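## Task

Take tube A (blue cap) from rack RK position B5. Set it upright on the centre of the balance pan, close the balance door and press PRINT. Then seat tube A fully, down to the bottom, in bore A2 of dry block DB, and make sure the balance door ends closed. Do not grip or disturb anyone else's tubes; they must stay seated in their bores and wells. Every station must stay upright and level on the bench mat. Anything that stays in place only because the robot holds it does not count. Finally release and move the gripper away.

## Robot and tools

ROBOT. There is one arm: a 7-joint Kinova Gen3 carrying a Robotiq 2F-85 two-finger gripper and a wrist camera. The joint order used everywhere (rows, result lists) is: waist (joint_1), shoulder (joint_2), upper arm roll (joint_3), elbow (joint_4), forearm roll (joint_5), wrist pitch (joint_6), wrist roll (joint_7). Stated joint ranges in radians: waist, upper arm roll, forearm roll and wrist roll -69.115 to 69.115; shoulder -2.250 to 2.250; elbow -2.580 to 2.580; wrist pitch -2.100 to 2.100. Real ends may differ by up to 0.013 rad.

SCENE FRAME. Origin on the table surface straight under the arm base, +z up, +y to the left when facing along +x. The base may be slightly tilted. Stations (none fixed): rack RK closest to the base; behind it, left to right, dry block DB, mixer MX, magnet block MG, balance BAL, spectrophotometer SP. Row A is the row nearest a station's front; column 1 is its leftmost, viewed from the front. The balance door is the top glass pane and opens by sliding away from the viewer. PRINT is the white key on the sloped front; with the door shut, pressing it turns on a green lamp, pan loaded or not.

ROW FORMAT. A row is one list of 9 numbers, each in [-1, 1]: seven joint values in the order above, then gripper position, then gripper speed. The joint values are offsets, not poses: they are measured from the joint angles at the start of the current action (for the first action of a call, from the last reported angles), not from the previous row. Scale: 1.0 equals 0.9985 rad for waist, shoulder, upper arm roll and elbow, and 0.8765 rad for forearm roll, wrist pitch and wrist roll. Gripper position is absolute: +1 fully open (85 mm), 0 about 41 mm, about -0.8 pads touching, -1 closes until blocked (grip force, set by the arm, roughly 190 to 235 N per pad). Gripper speed: -1 about 20 mm/s, 0 about 85, +1 about 150.

TOOLS.
- execute_actions(actions): a list of actions; each action is a table of up to 15 rows, one row per 1/30 s step; if fewer rows are given, the last one is held to fill 15 steps. An empty list just returns the current state and images. An action that would push a joint more than 0.013 rad beyond its range end is refused; a malformed action, or a first action failing that check, rejects the whole call with no motion.
- move(target, speed, blocking): target is one 9-number row whose offsets count from the Joint positions in the latest result that lists them. All joints travel proportionally, so the tool path curves; duration 0.5 to 10 s. speed is the top rad/s of the joint with most distance (0.01 to 2, default 0.5). Finger values are sent at the start. blocking=false returns after 0.5 s while motion continues; other motion commands are refused until a result shows the move ended (use wait or stop). Moves do not avoid obstacles; faster moves and targets deeper past a contact hit and press harder.
- wait(seconds): 0 to 10; holds the last command and lets a running move continue.
- stop(): brakes a running move; fingers keep going.
- zoom_image(camera, region): region [x0, y0, x1, y1] in pixels, at most 504 by 504. Cameras, all 896x504: cam_head_left, cam_head_right, cam_high, cam_low, cam_wrist.
- read_manual(section): only "licences"; no motion.
- finished_scene(scene): ends the current scene, given its number; irreversible. Release and clear first.

MOTION LIMITS. Per step, each joint target stays within a lead of its measured angle (0.304 rad for the first four joints, 0.266 for the last three), and targets are scaled back if they would move the gripper over 70 mm from where it is. Big moves may need several actions and can still be short when a result arrives.

RESULTS. Lines give Joint positions, Joint velocities (rad, rad/s), Joint targets (what joints are being driven toward now), joint torques (offset, scaled, noisy), and position_measured_pct, roughly 50 - 50 x finger position (0 fully open). Fingers stopping under about 90 means something is held or blocking; about 90 or slightly more means pads closed on nothing or something tiny. "joint sent to its limit" marks a joint driven to its end; "joint command not followed" means the clearance check altered targets. The move line reports the ending (done, off_target, moving, held, fault), limits=held or none, and the joint farthest from target. MOTOR HOT appears from 60 °C; at 75 °C an OVER-TEMPERATURE FAULT lets the arm sag. A TORQUE FAULT (contact torque at a load limit: 48.6 N m for the first four joints, 30.6 for the last three, held load included) stops the arm for 10 s and drops the rest of the call.

GRIPPING. Open wider than the object, then close: -1 for a firm grip, or just slightly under the object's width for a gentler one. Fingers stay put until the position changes by 0.01 or more, but may re-close if the object slips. Fingertips advance about 13 mm while closing, so leave that clearance above surfaces.

AVOID. Dropping tubes, knocking anything off the table, tipping or shoving stations, gripping other tubes, hard impacts and heavy pressing. Loose objects may occasionally be nudged by outside disturbances.

Each tool is called as name([rows], argument=value, ...), one row to a line, values as JSON.

## Session

execute_actions(actions=[])

Scene clock: 0.00 s.
position_measured_pct=0.0
Joint names: [waist, shoulder, upper arm roll, elbow, forearm roll, wrist pitch, wrist roll]
Joint positions: [-1.508  0.858  0.553  0.871  0.238  0.785  0.296]
Joint velocities: [ 0.001  0.001 -0.    -0.    -0.002  0.     0.   ]
Joint torques (N m, as the joint torque sensors report them, + toward a larger angle): no reading
Joint targets: [-1.508 0.858 0.553 0.871 0.238 0.785 0.296]

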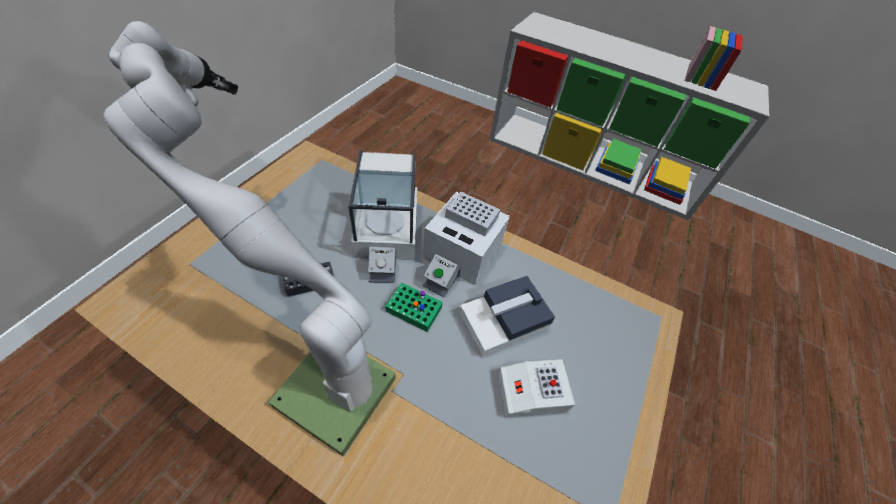

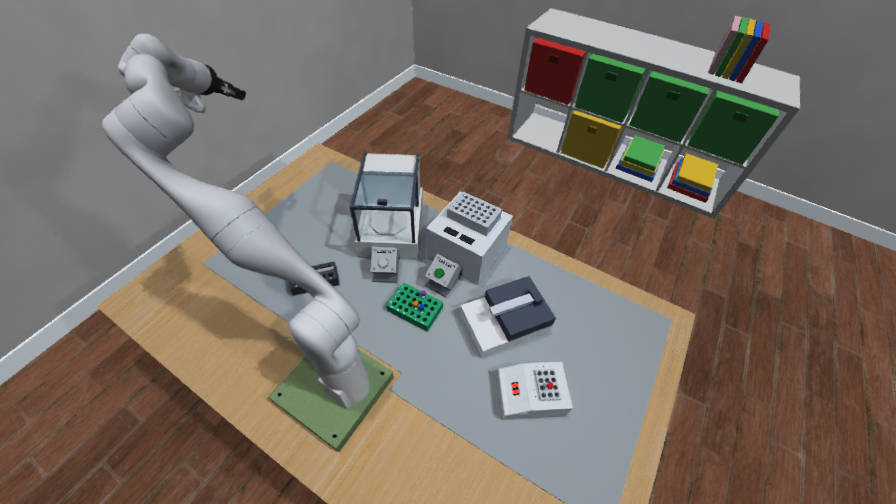

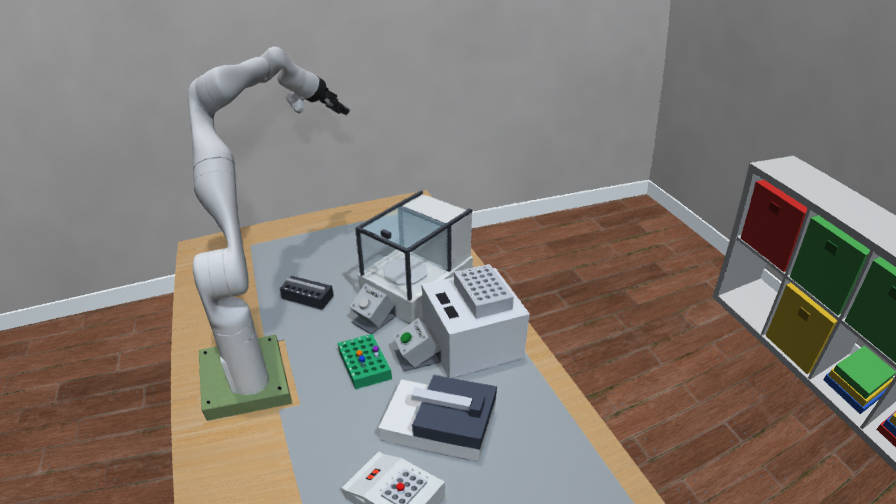

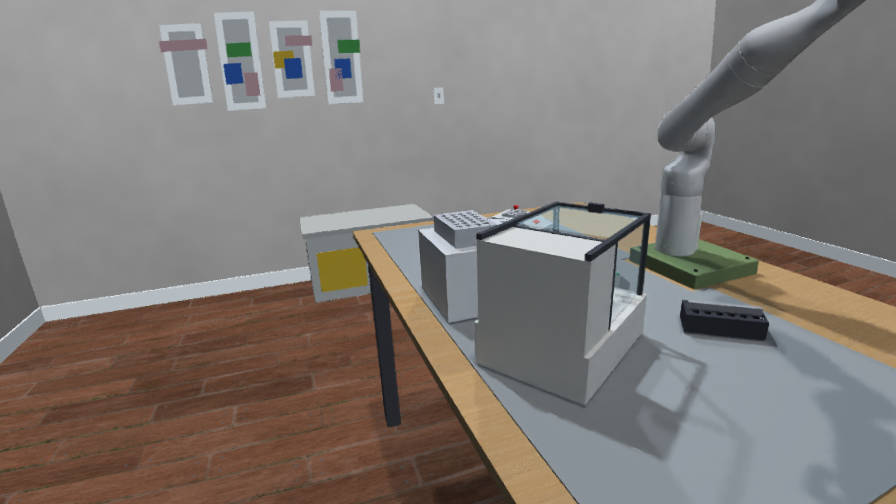

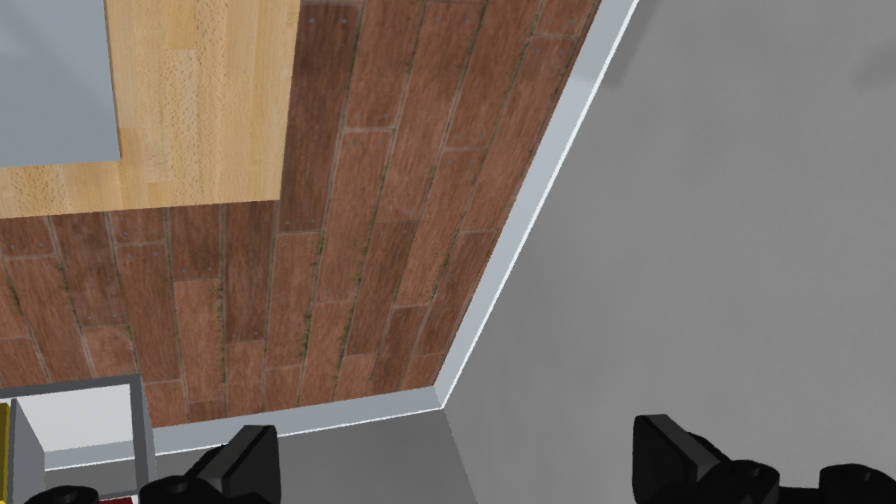

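zoom_image(camera="cam_head_left", region=[330, 140, 530, 340])

zoom_image(camera="cam_head_left", region=[375, 270, 455, 340])

zoom_image(camera="cam_head_left", region=[490, 345, 590, 425])

Region (330, 140, 530, 340) of cam_head_left's 896x504 image, scaled by 2.520, with more detail than that image has.

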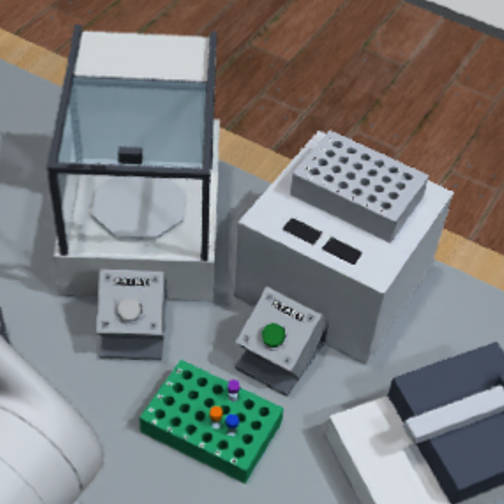

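Region (375, 270, 455, 340) of cam_head_left's 896x504 image, scaled by 6.300, with more detail than that image has; it fills the top 441 rows of this view, and the rest is white.

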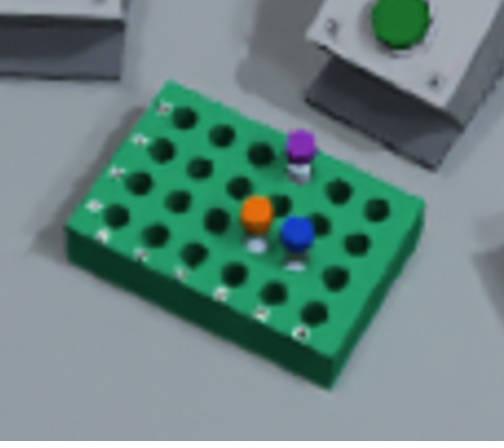

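Region (490, 345, 590, 425) of cam_head_left's 896x504 image, scaled by 5.040, with more detail than that image has; it fills the top 403 rows of this view, and the rest is white.

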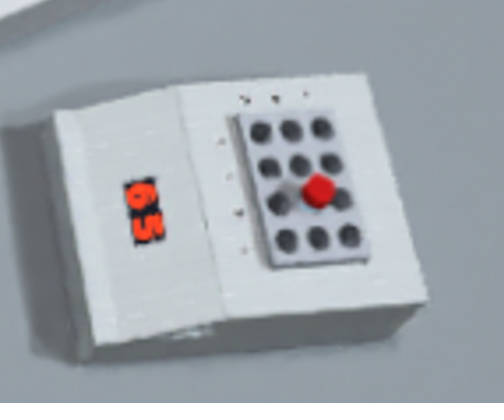

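move(target=[0.53,-0.40,-0.277,0.393,-0.136,0.273,-1,-0.78,0], speed=0.9)

Scene clock: 5.73 s.
position_measured_pct=88.9
Joint names: [waist, shoulder, upper arm roll, elbow, forearm roll, wrist pitch, wrist roll]
Joint positions: [-0.979  0.459  0.277  1.263  0.119  1.024 -0.58 ]
Joint velocities: [ 0.002 -0.002 -0.     0.     0.001 -0.002 -0.   ]
Joint torques (N m, as the joint torque sensors report them, + toward a larger angle): [ -0.52 -18.06   1.36 -11.17   0.98  -1.24   0.5 ]
Joint targets: [-0.978 0.459 0.277 1.263 0.119 1.024 -0.580]
move: done; limits=none; farthest joint: the shoulder, 0.001 radians from its target (0.400 radians at the start)

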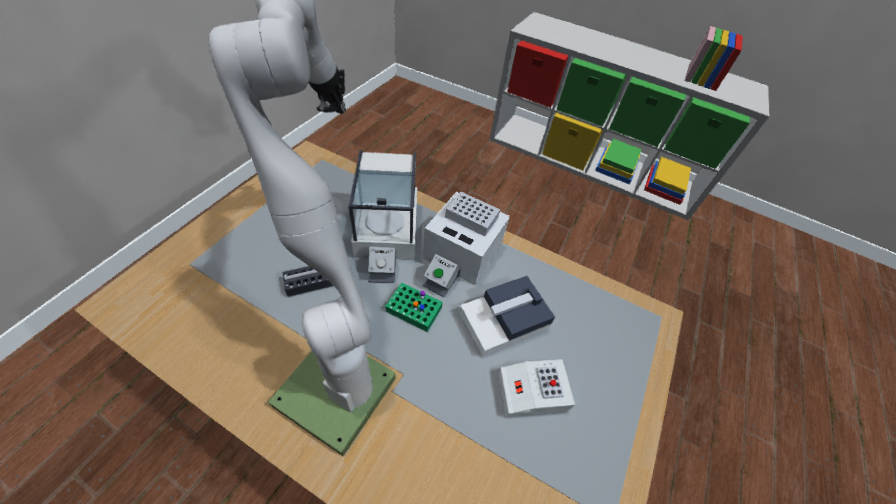

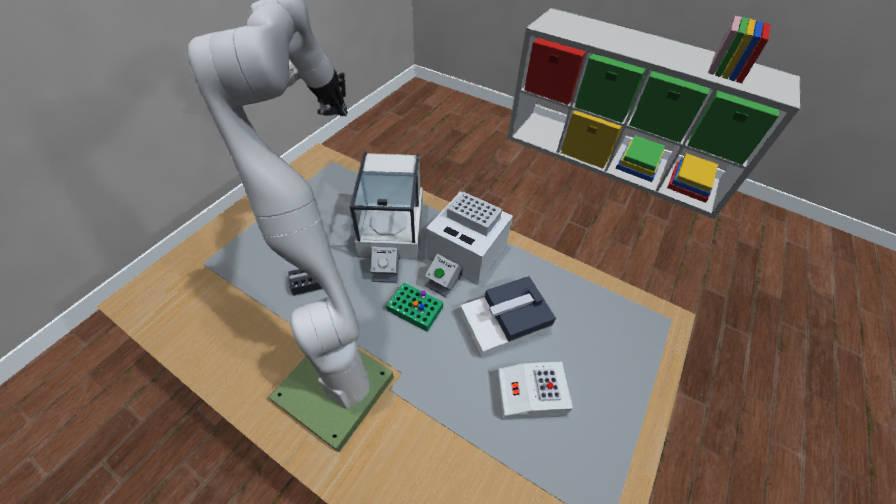

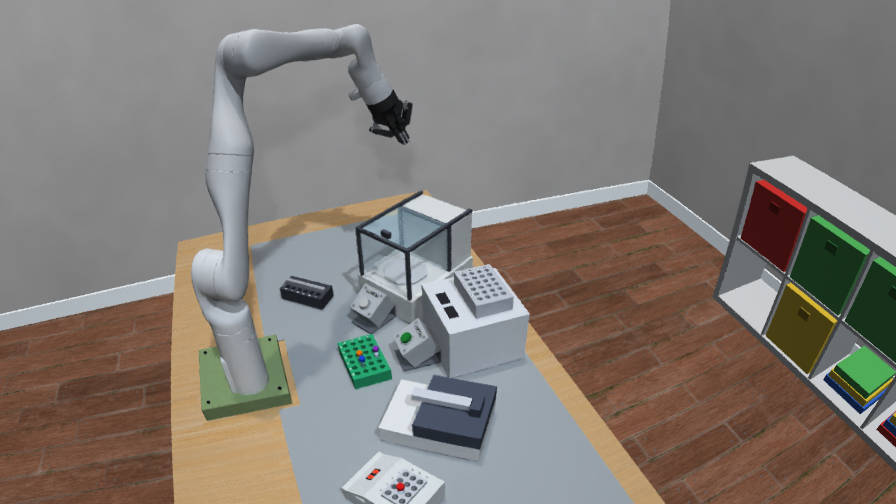

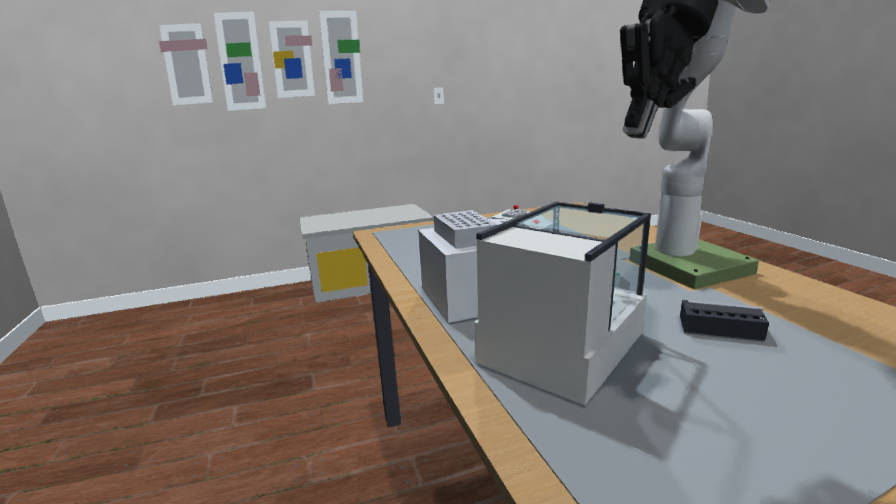

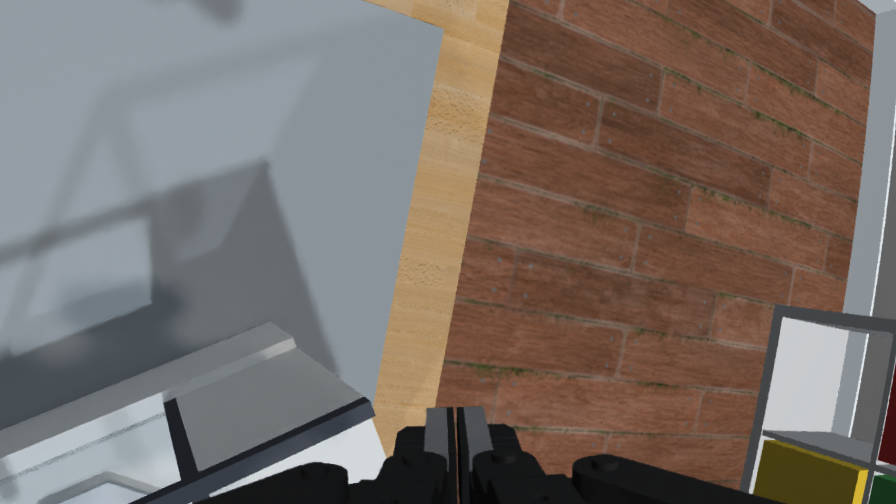

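move(target=[0.5303,-0.2215,-0.2774,0.4407,-0.1358,0.2017,-1,-0.78,0], speed=0.9)

Scene clock: 7.83 s.
position_measured_pct=88.9
Joint names: [waist, shoulder, upper arm roll, elbow, forearm roll, wrist pitch, wrist roll]
Joint positions: [-0.449  0.238 -0.     1.703 -0.     1.201 -1.457]
Joint velocities: [ 0.003  0.     0.001  0.    -0.     0.002 -0.   ]
Joint torques (N m, as the joint torque sensors report them, + toward a larger angle): [  0.31 -13.2   -0.55  -9.48   0.27   0.23   0.64]
Joint targets: [-0.449 0.238 -0.000 1.703 -0.001 1.201 -1.457]
move: done; limits=none; farthest joint: the waist, 0.000 radians from its target (0.529 radians at the start)

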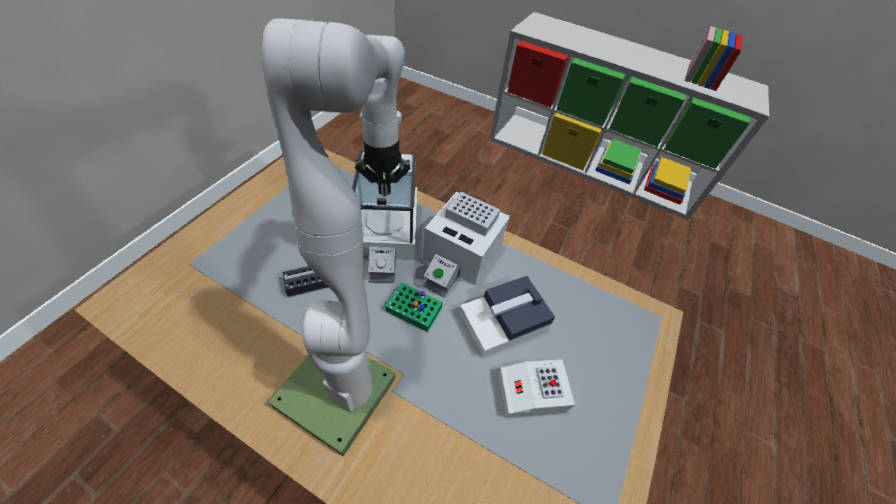

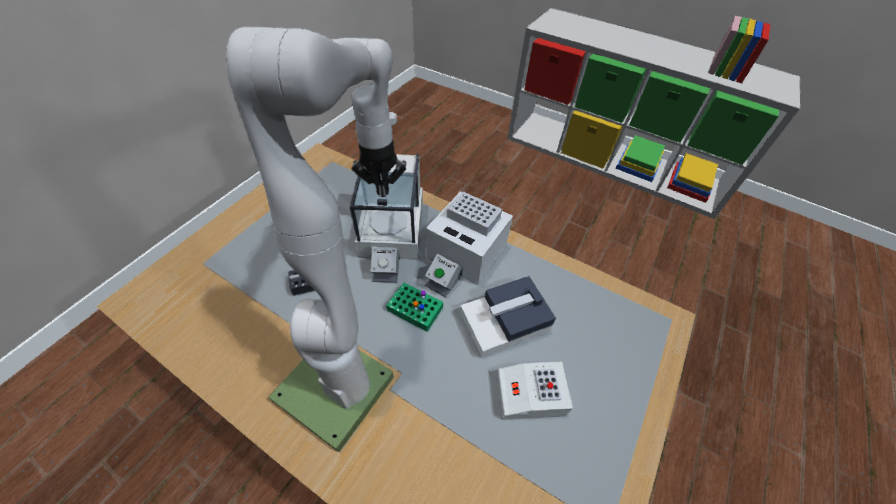

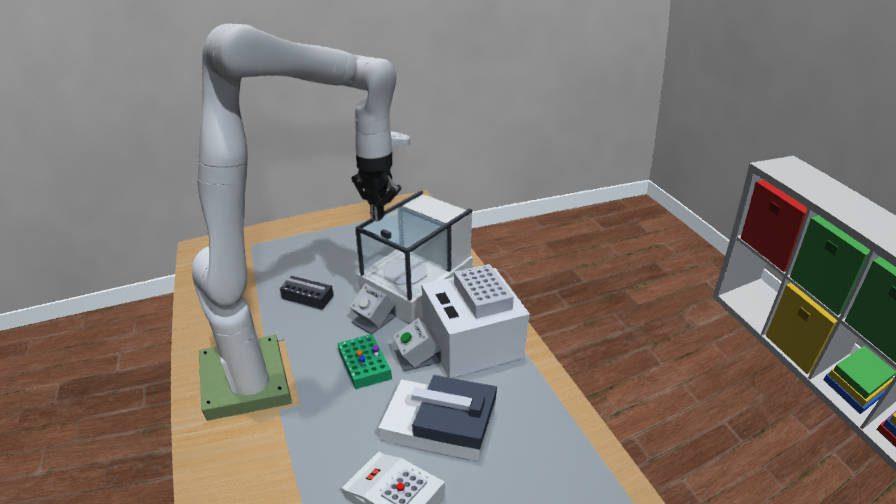

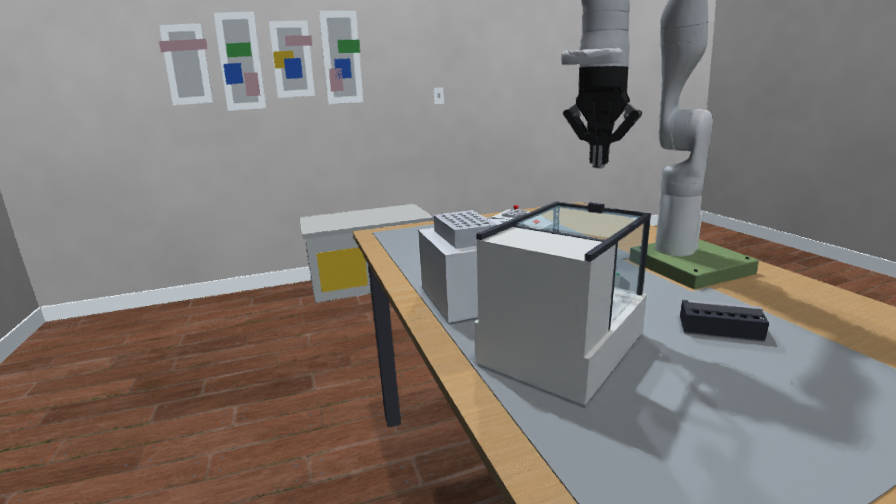

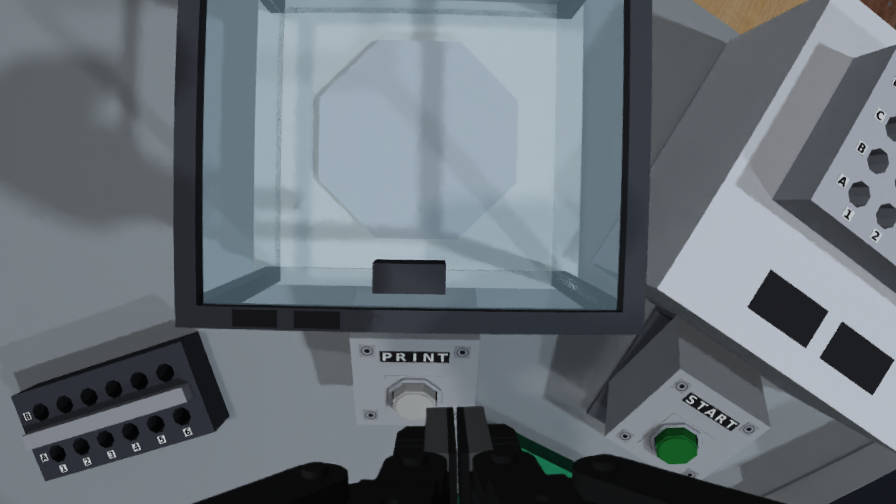

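zoom_image(camera="cam_wrist", region=[160, 0, 664, 504])

zoom_image(camera="cam_wrist", region=[330, 240, 540, 504])

Region (160, 0, 664, 504) of cam_wrist's 896x504 image, scaled by 1.000.

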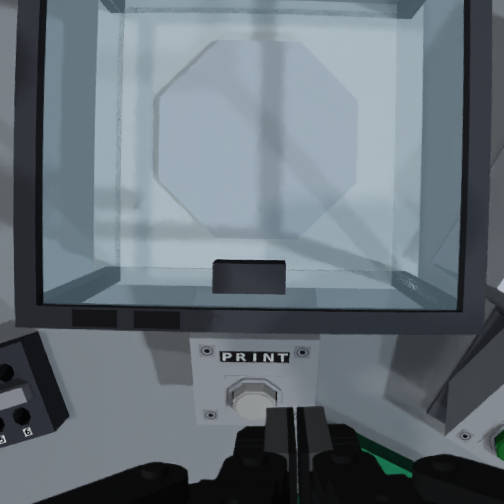

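Region (330, 240, 540, 504) of cam_wrist's 896x504 image, scaled by 1.909; it fills the left 401 columns of this view, and the rest is white.

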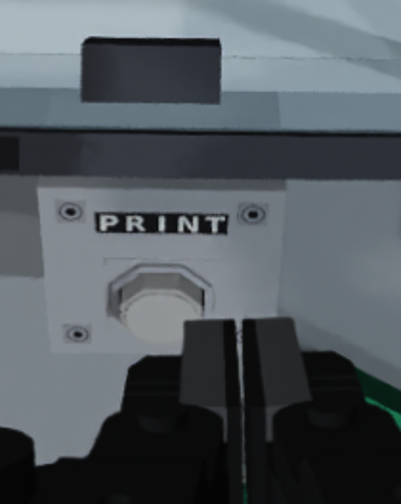

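zoom_image(camera="cam_wrist", region=[160, 180, 300, 340])

zoom_image(camera="cam_wrist", region=[530, 180, 670, 340])

Region (160, 180, 300, 340) of cam_wrist's 896x504 image, scaled by 3.150; it fills the left 441 columns of this view, and the rest is white.

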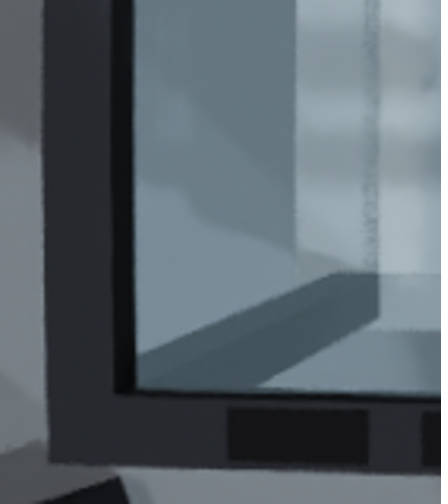

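Region (530, 180, 670, 340) of cam_wrist's 896x504 image, scaled by 3.150; it fills the left 441 columns of this view, and the rest is white.

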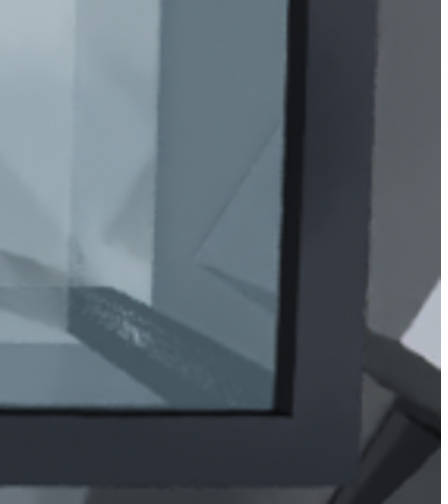

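move(target=[-0.0385,0.0807,0,0.0443,0,-0.1429,-0.0925,-0.78,0], speed=0.25)

Scene clock: 24.17 s.
position_measured_pct=88.9
Joint names: [waist, shoulder, upper arm roll, elbow, forearm roll, wrist pitch, wrist roll]
Joint positions: [-0.488  0.318 -0.     1.747 -0.     1.076 -1.538]
Joint velocities: [-0.003  0.005 -0.001 -0.     0.     0.     0.   ]
Joint torques (N m, as the joint torque sensors report them, + toward a larger angle): [ -0.23 -14.23  -0.28  -9.06   0.25   0.17   0.58]
Joint targets: [-0.488 0.319 -0.000 1.747 -0.000 1.076 -1.538]
move: done; limits=none; farthest joint: the waist, 0.000 radians from its target (0.038 radians at the start)

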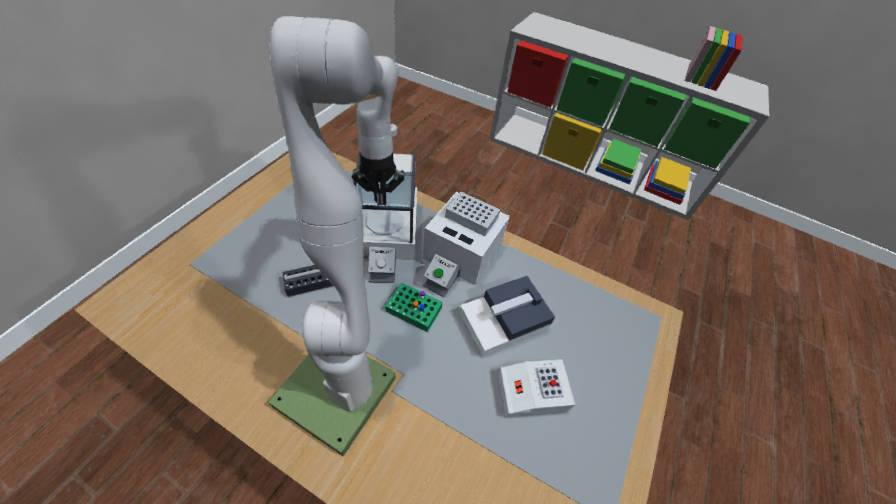

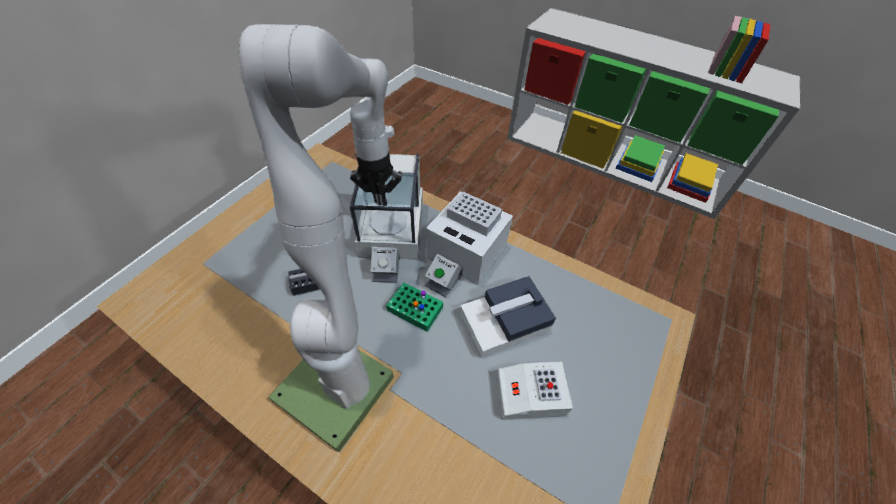

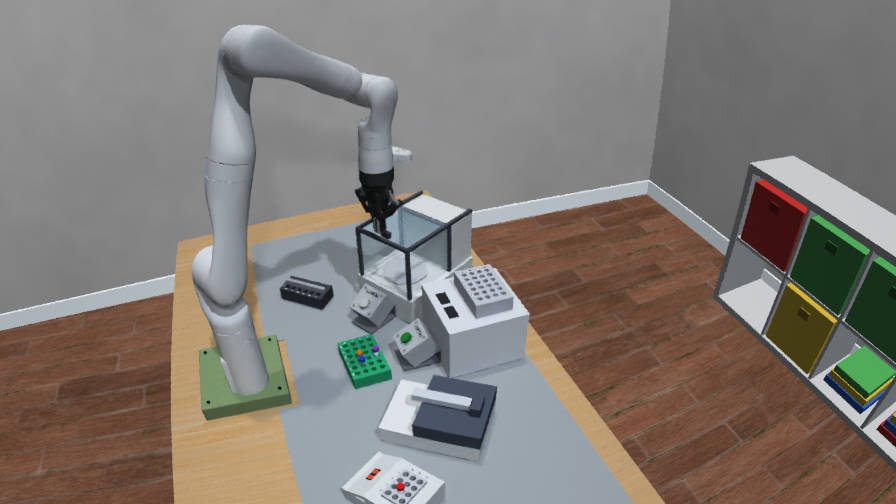

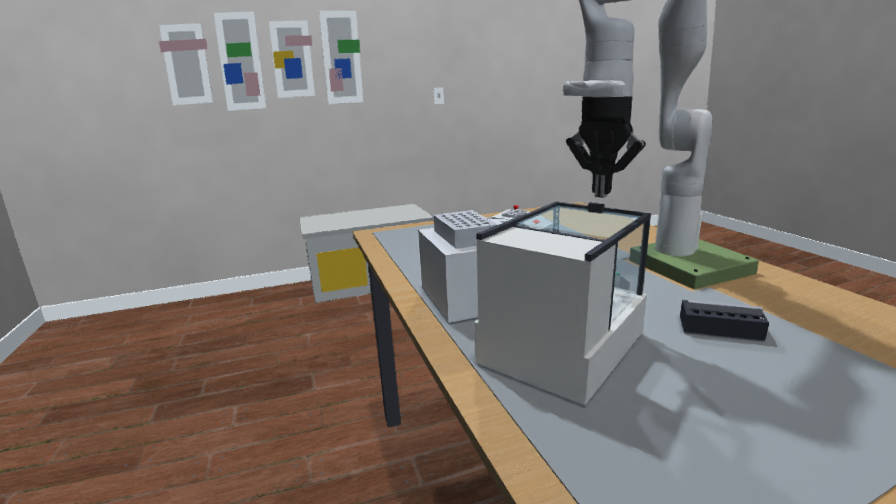

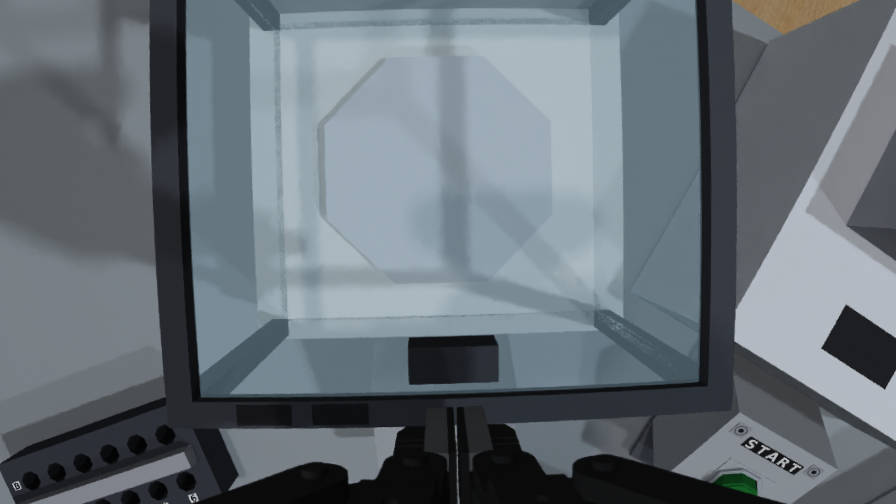

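move(target=[0,0.019,0,0.0292,0,-0.0544,0,-0.78,0], speed=0.09)

Scene clock: 25.70 s.
position_measured_pct=88.9
Joint names: [waist, shoulder, upper arm roll, elbow, forearm roll, wrist pitch, wrist roll]
Joint positions: [-0.488  0.337 -0.     1.776 -0.     1.028 -1.538]
Joint velocities: [ 0.001  0.002 -0.     0.    -0.    -0.001 -0.   ]
Joint torques (N m, as the joint torque sensors report them, + toward a larger angle): [ -0.2  -14.72  -0.38  -8.7    0.13   0.22   0.33]
Joint targets: [-0.488 0.337 -0.000 1.776 -0.000 1.028 -1.538]
move: done; limits=none; farthest joint: the waist, 0.000 radians from its target (0.000 radians at the start)

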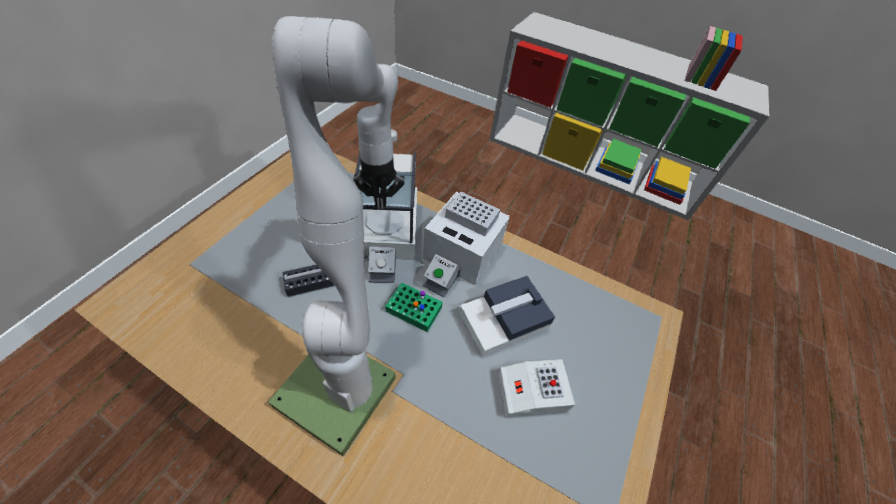

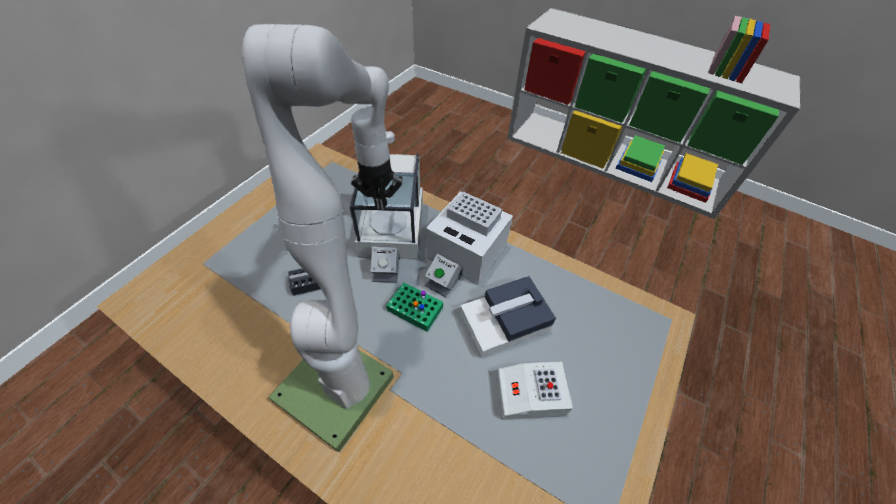

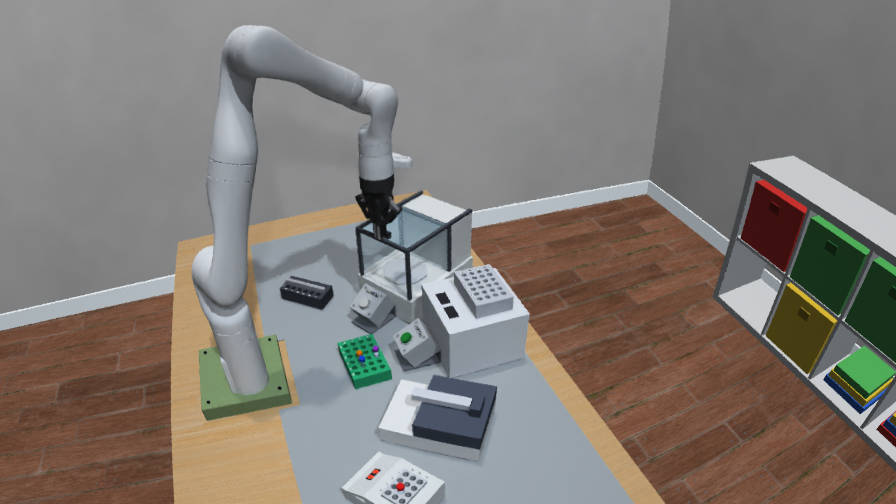

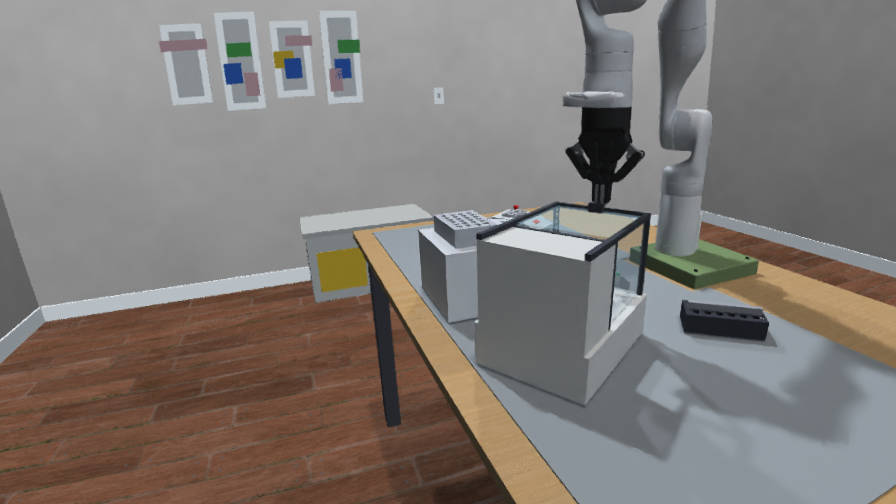

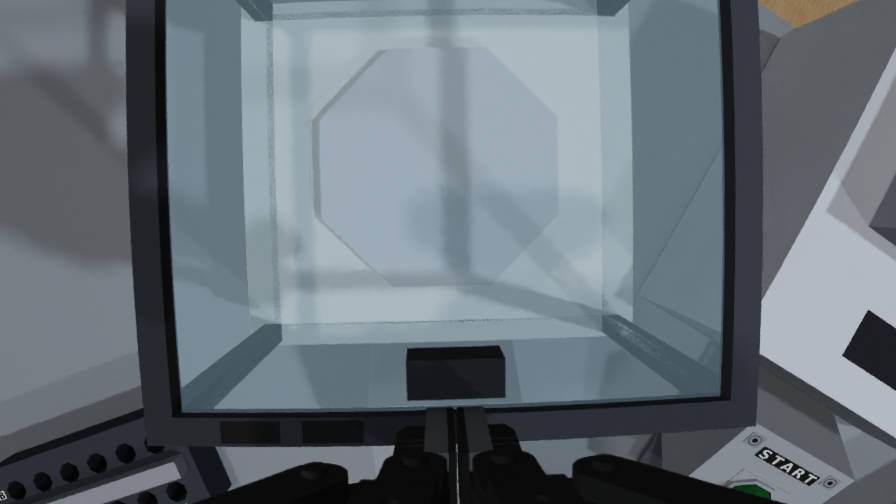

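move(target=[-0.007,0.2708,0,-0.443,0,0.1968,-0.0088,-0.78,0], speed=0.25)

Scene clock: 28.43 s.
position_measured_pct=88.9
Joint names: [waist, shoulder, upper arm roll, elbow, forearm roll, wrist pitch, wrist roll]
Joint positions: [-0.494  0.606  0.     1.336 -0.001  1.204 -1.546]
Joint velocities: [-0.001  0.003  0.    -0.002 -0.     0.001  0.   ]
Joint torques (N m, as the joint torque sensors report them, + toward a larger angle): [ -0.11 -19.16  -0.3  -10.58   0.13  -1.37   0.32]
Joint targets: [-0.495 0.608 -0.000 1.334 -0.000 1.201 -1.546]
move: done; limits=none; farthest joint: the wrist pitch, 0.003 radians from its target (0.172 radians at the start)

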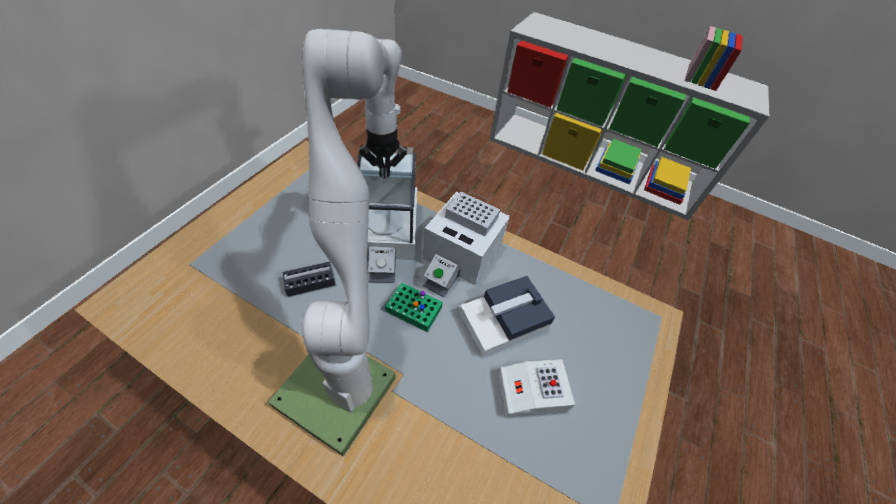

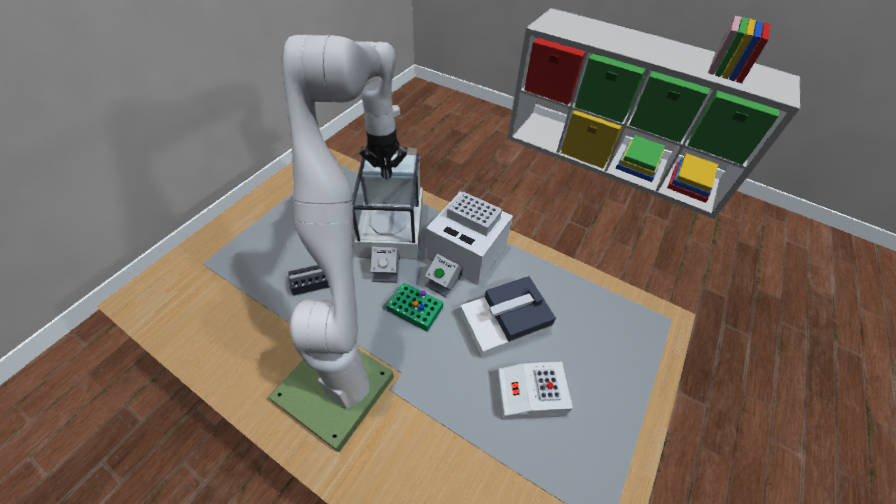

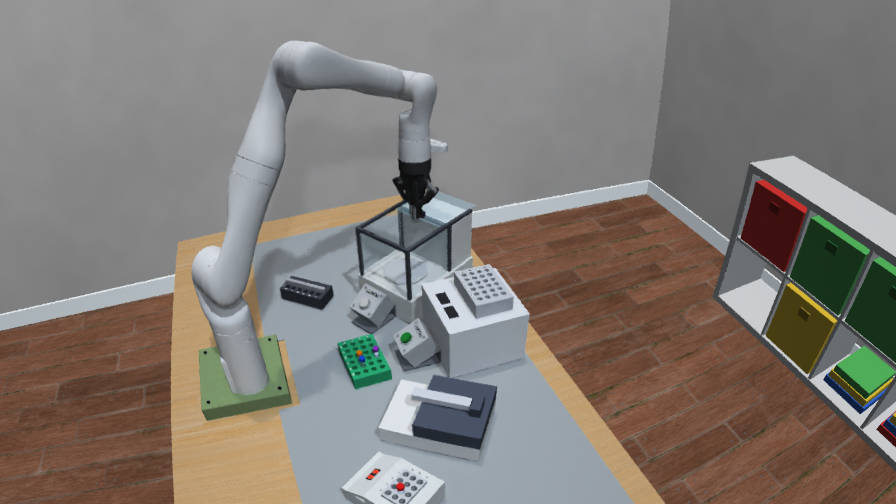

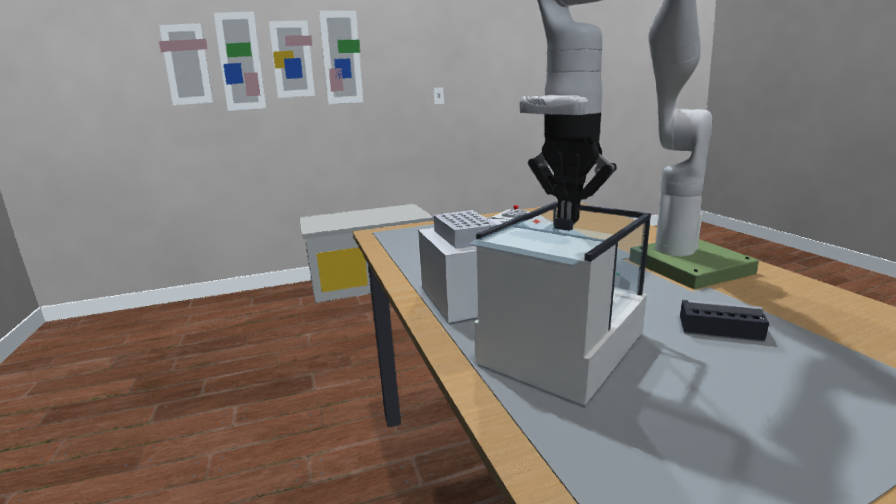

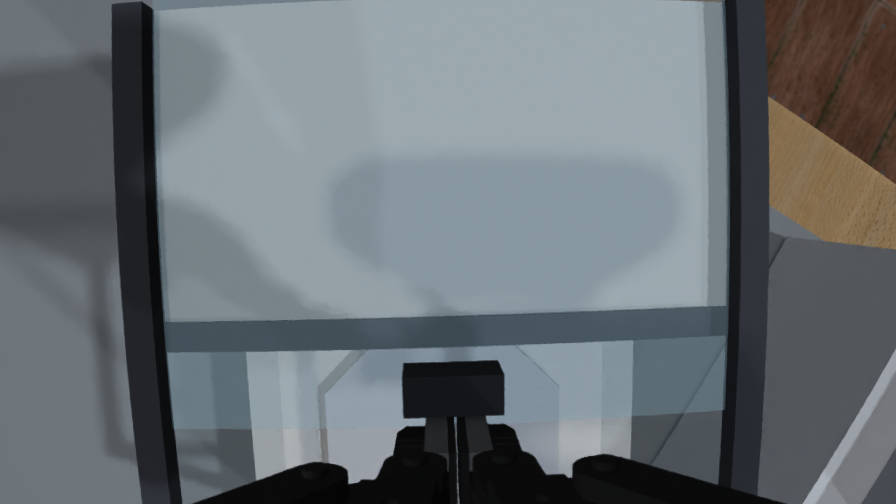

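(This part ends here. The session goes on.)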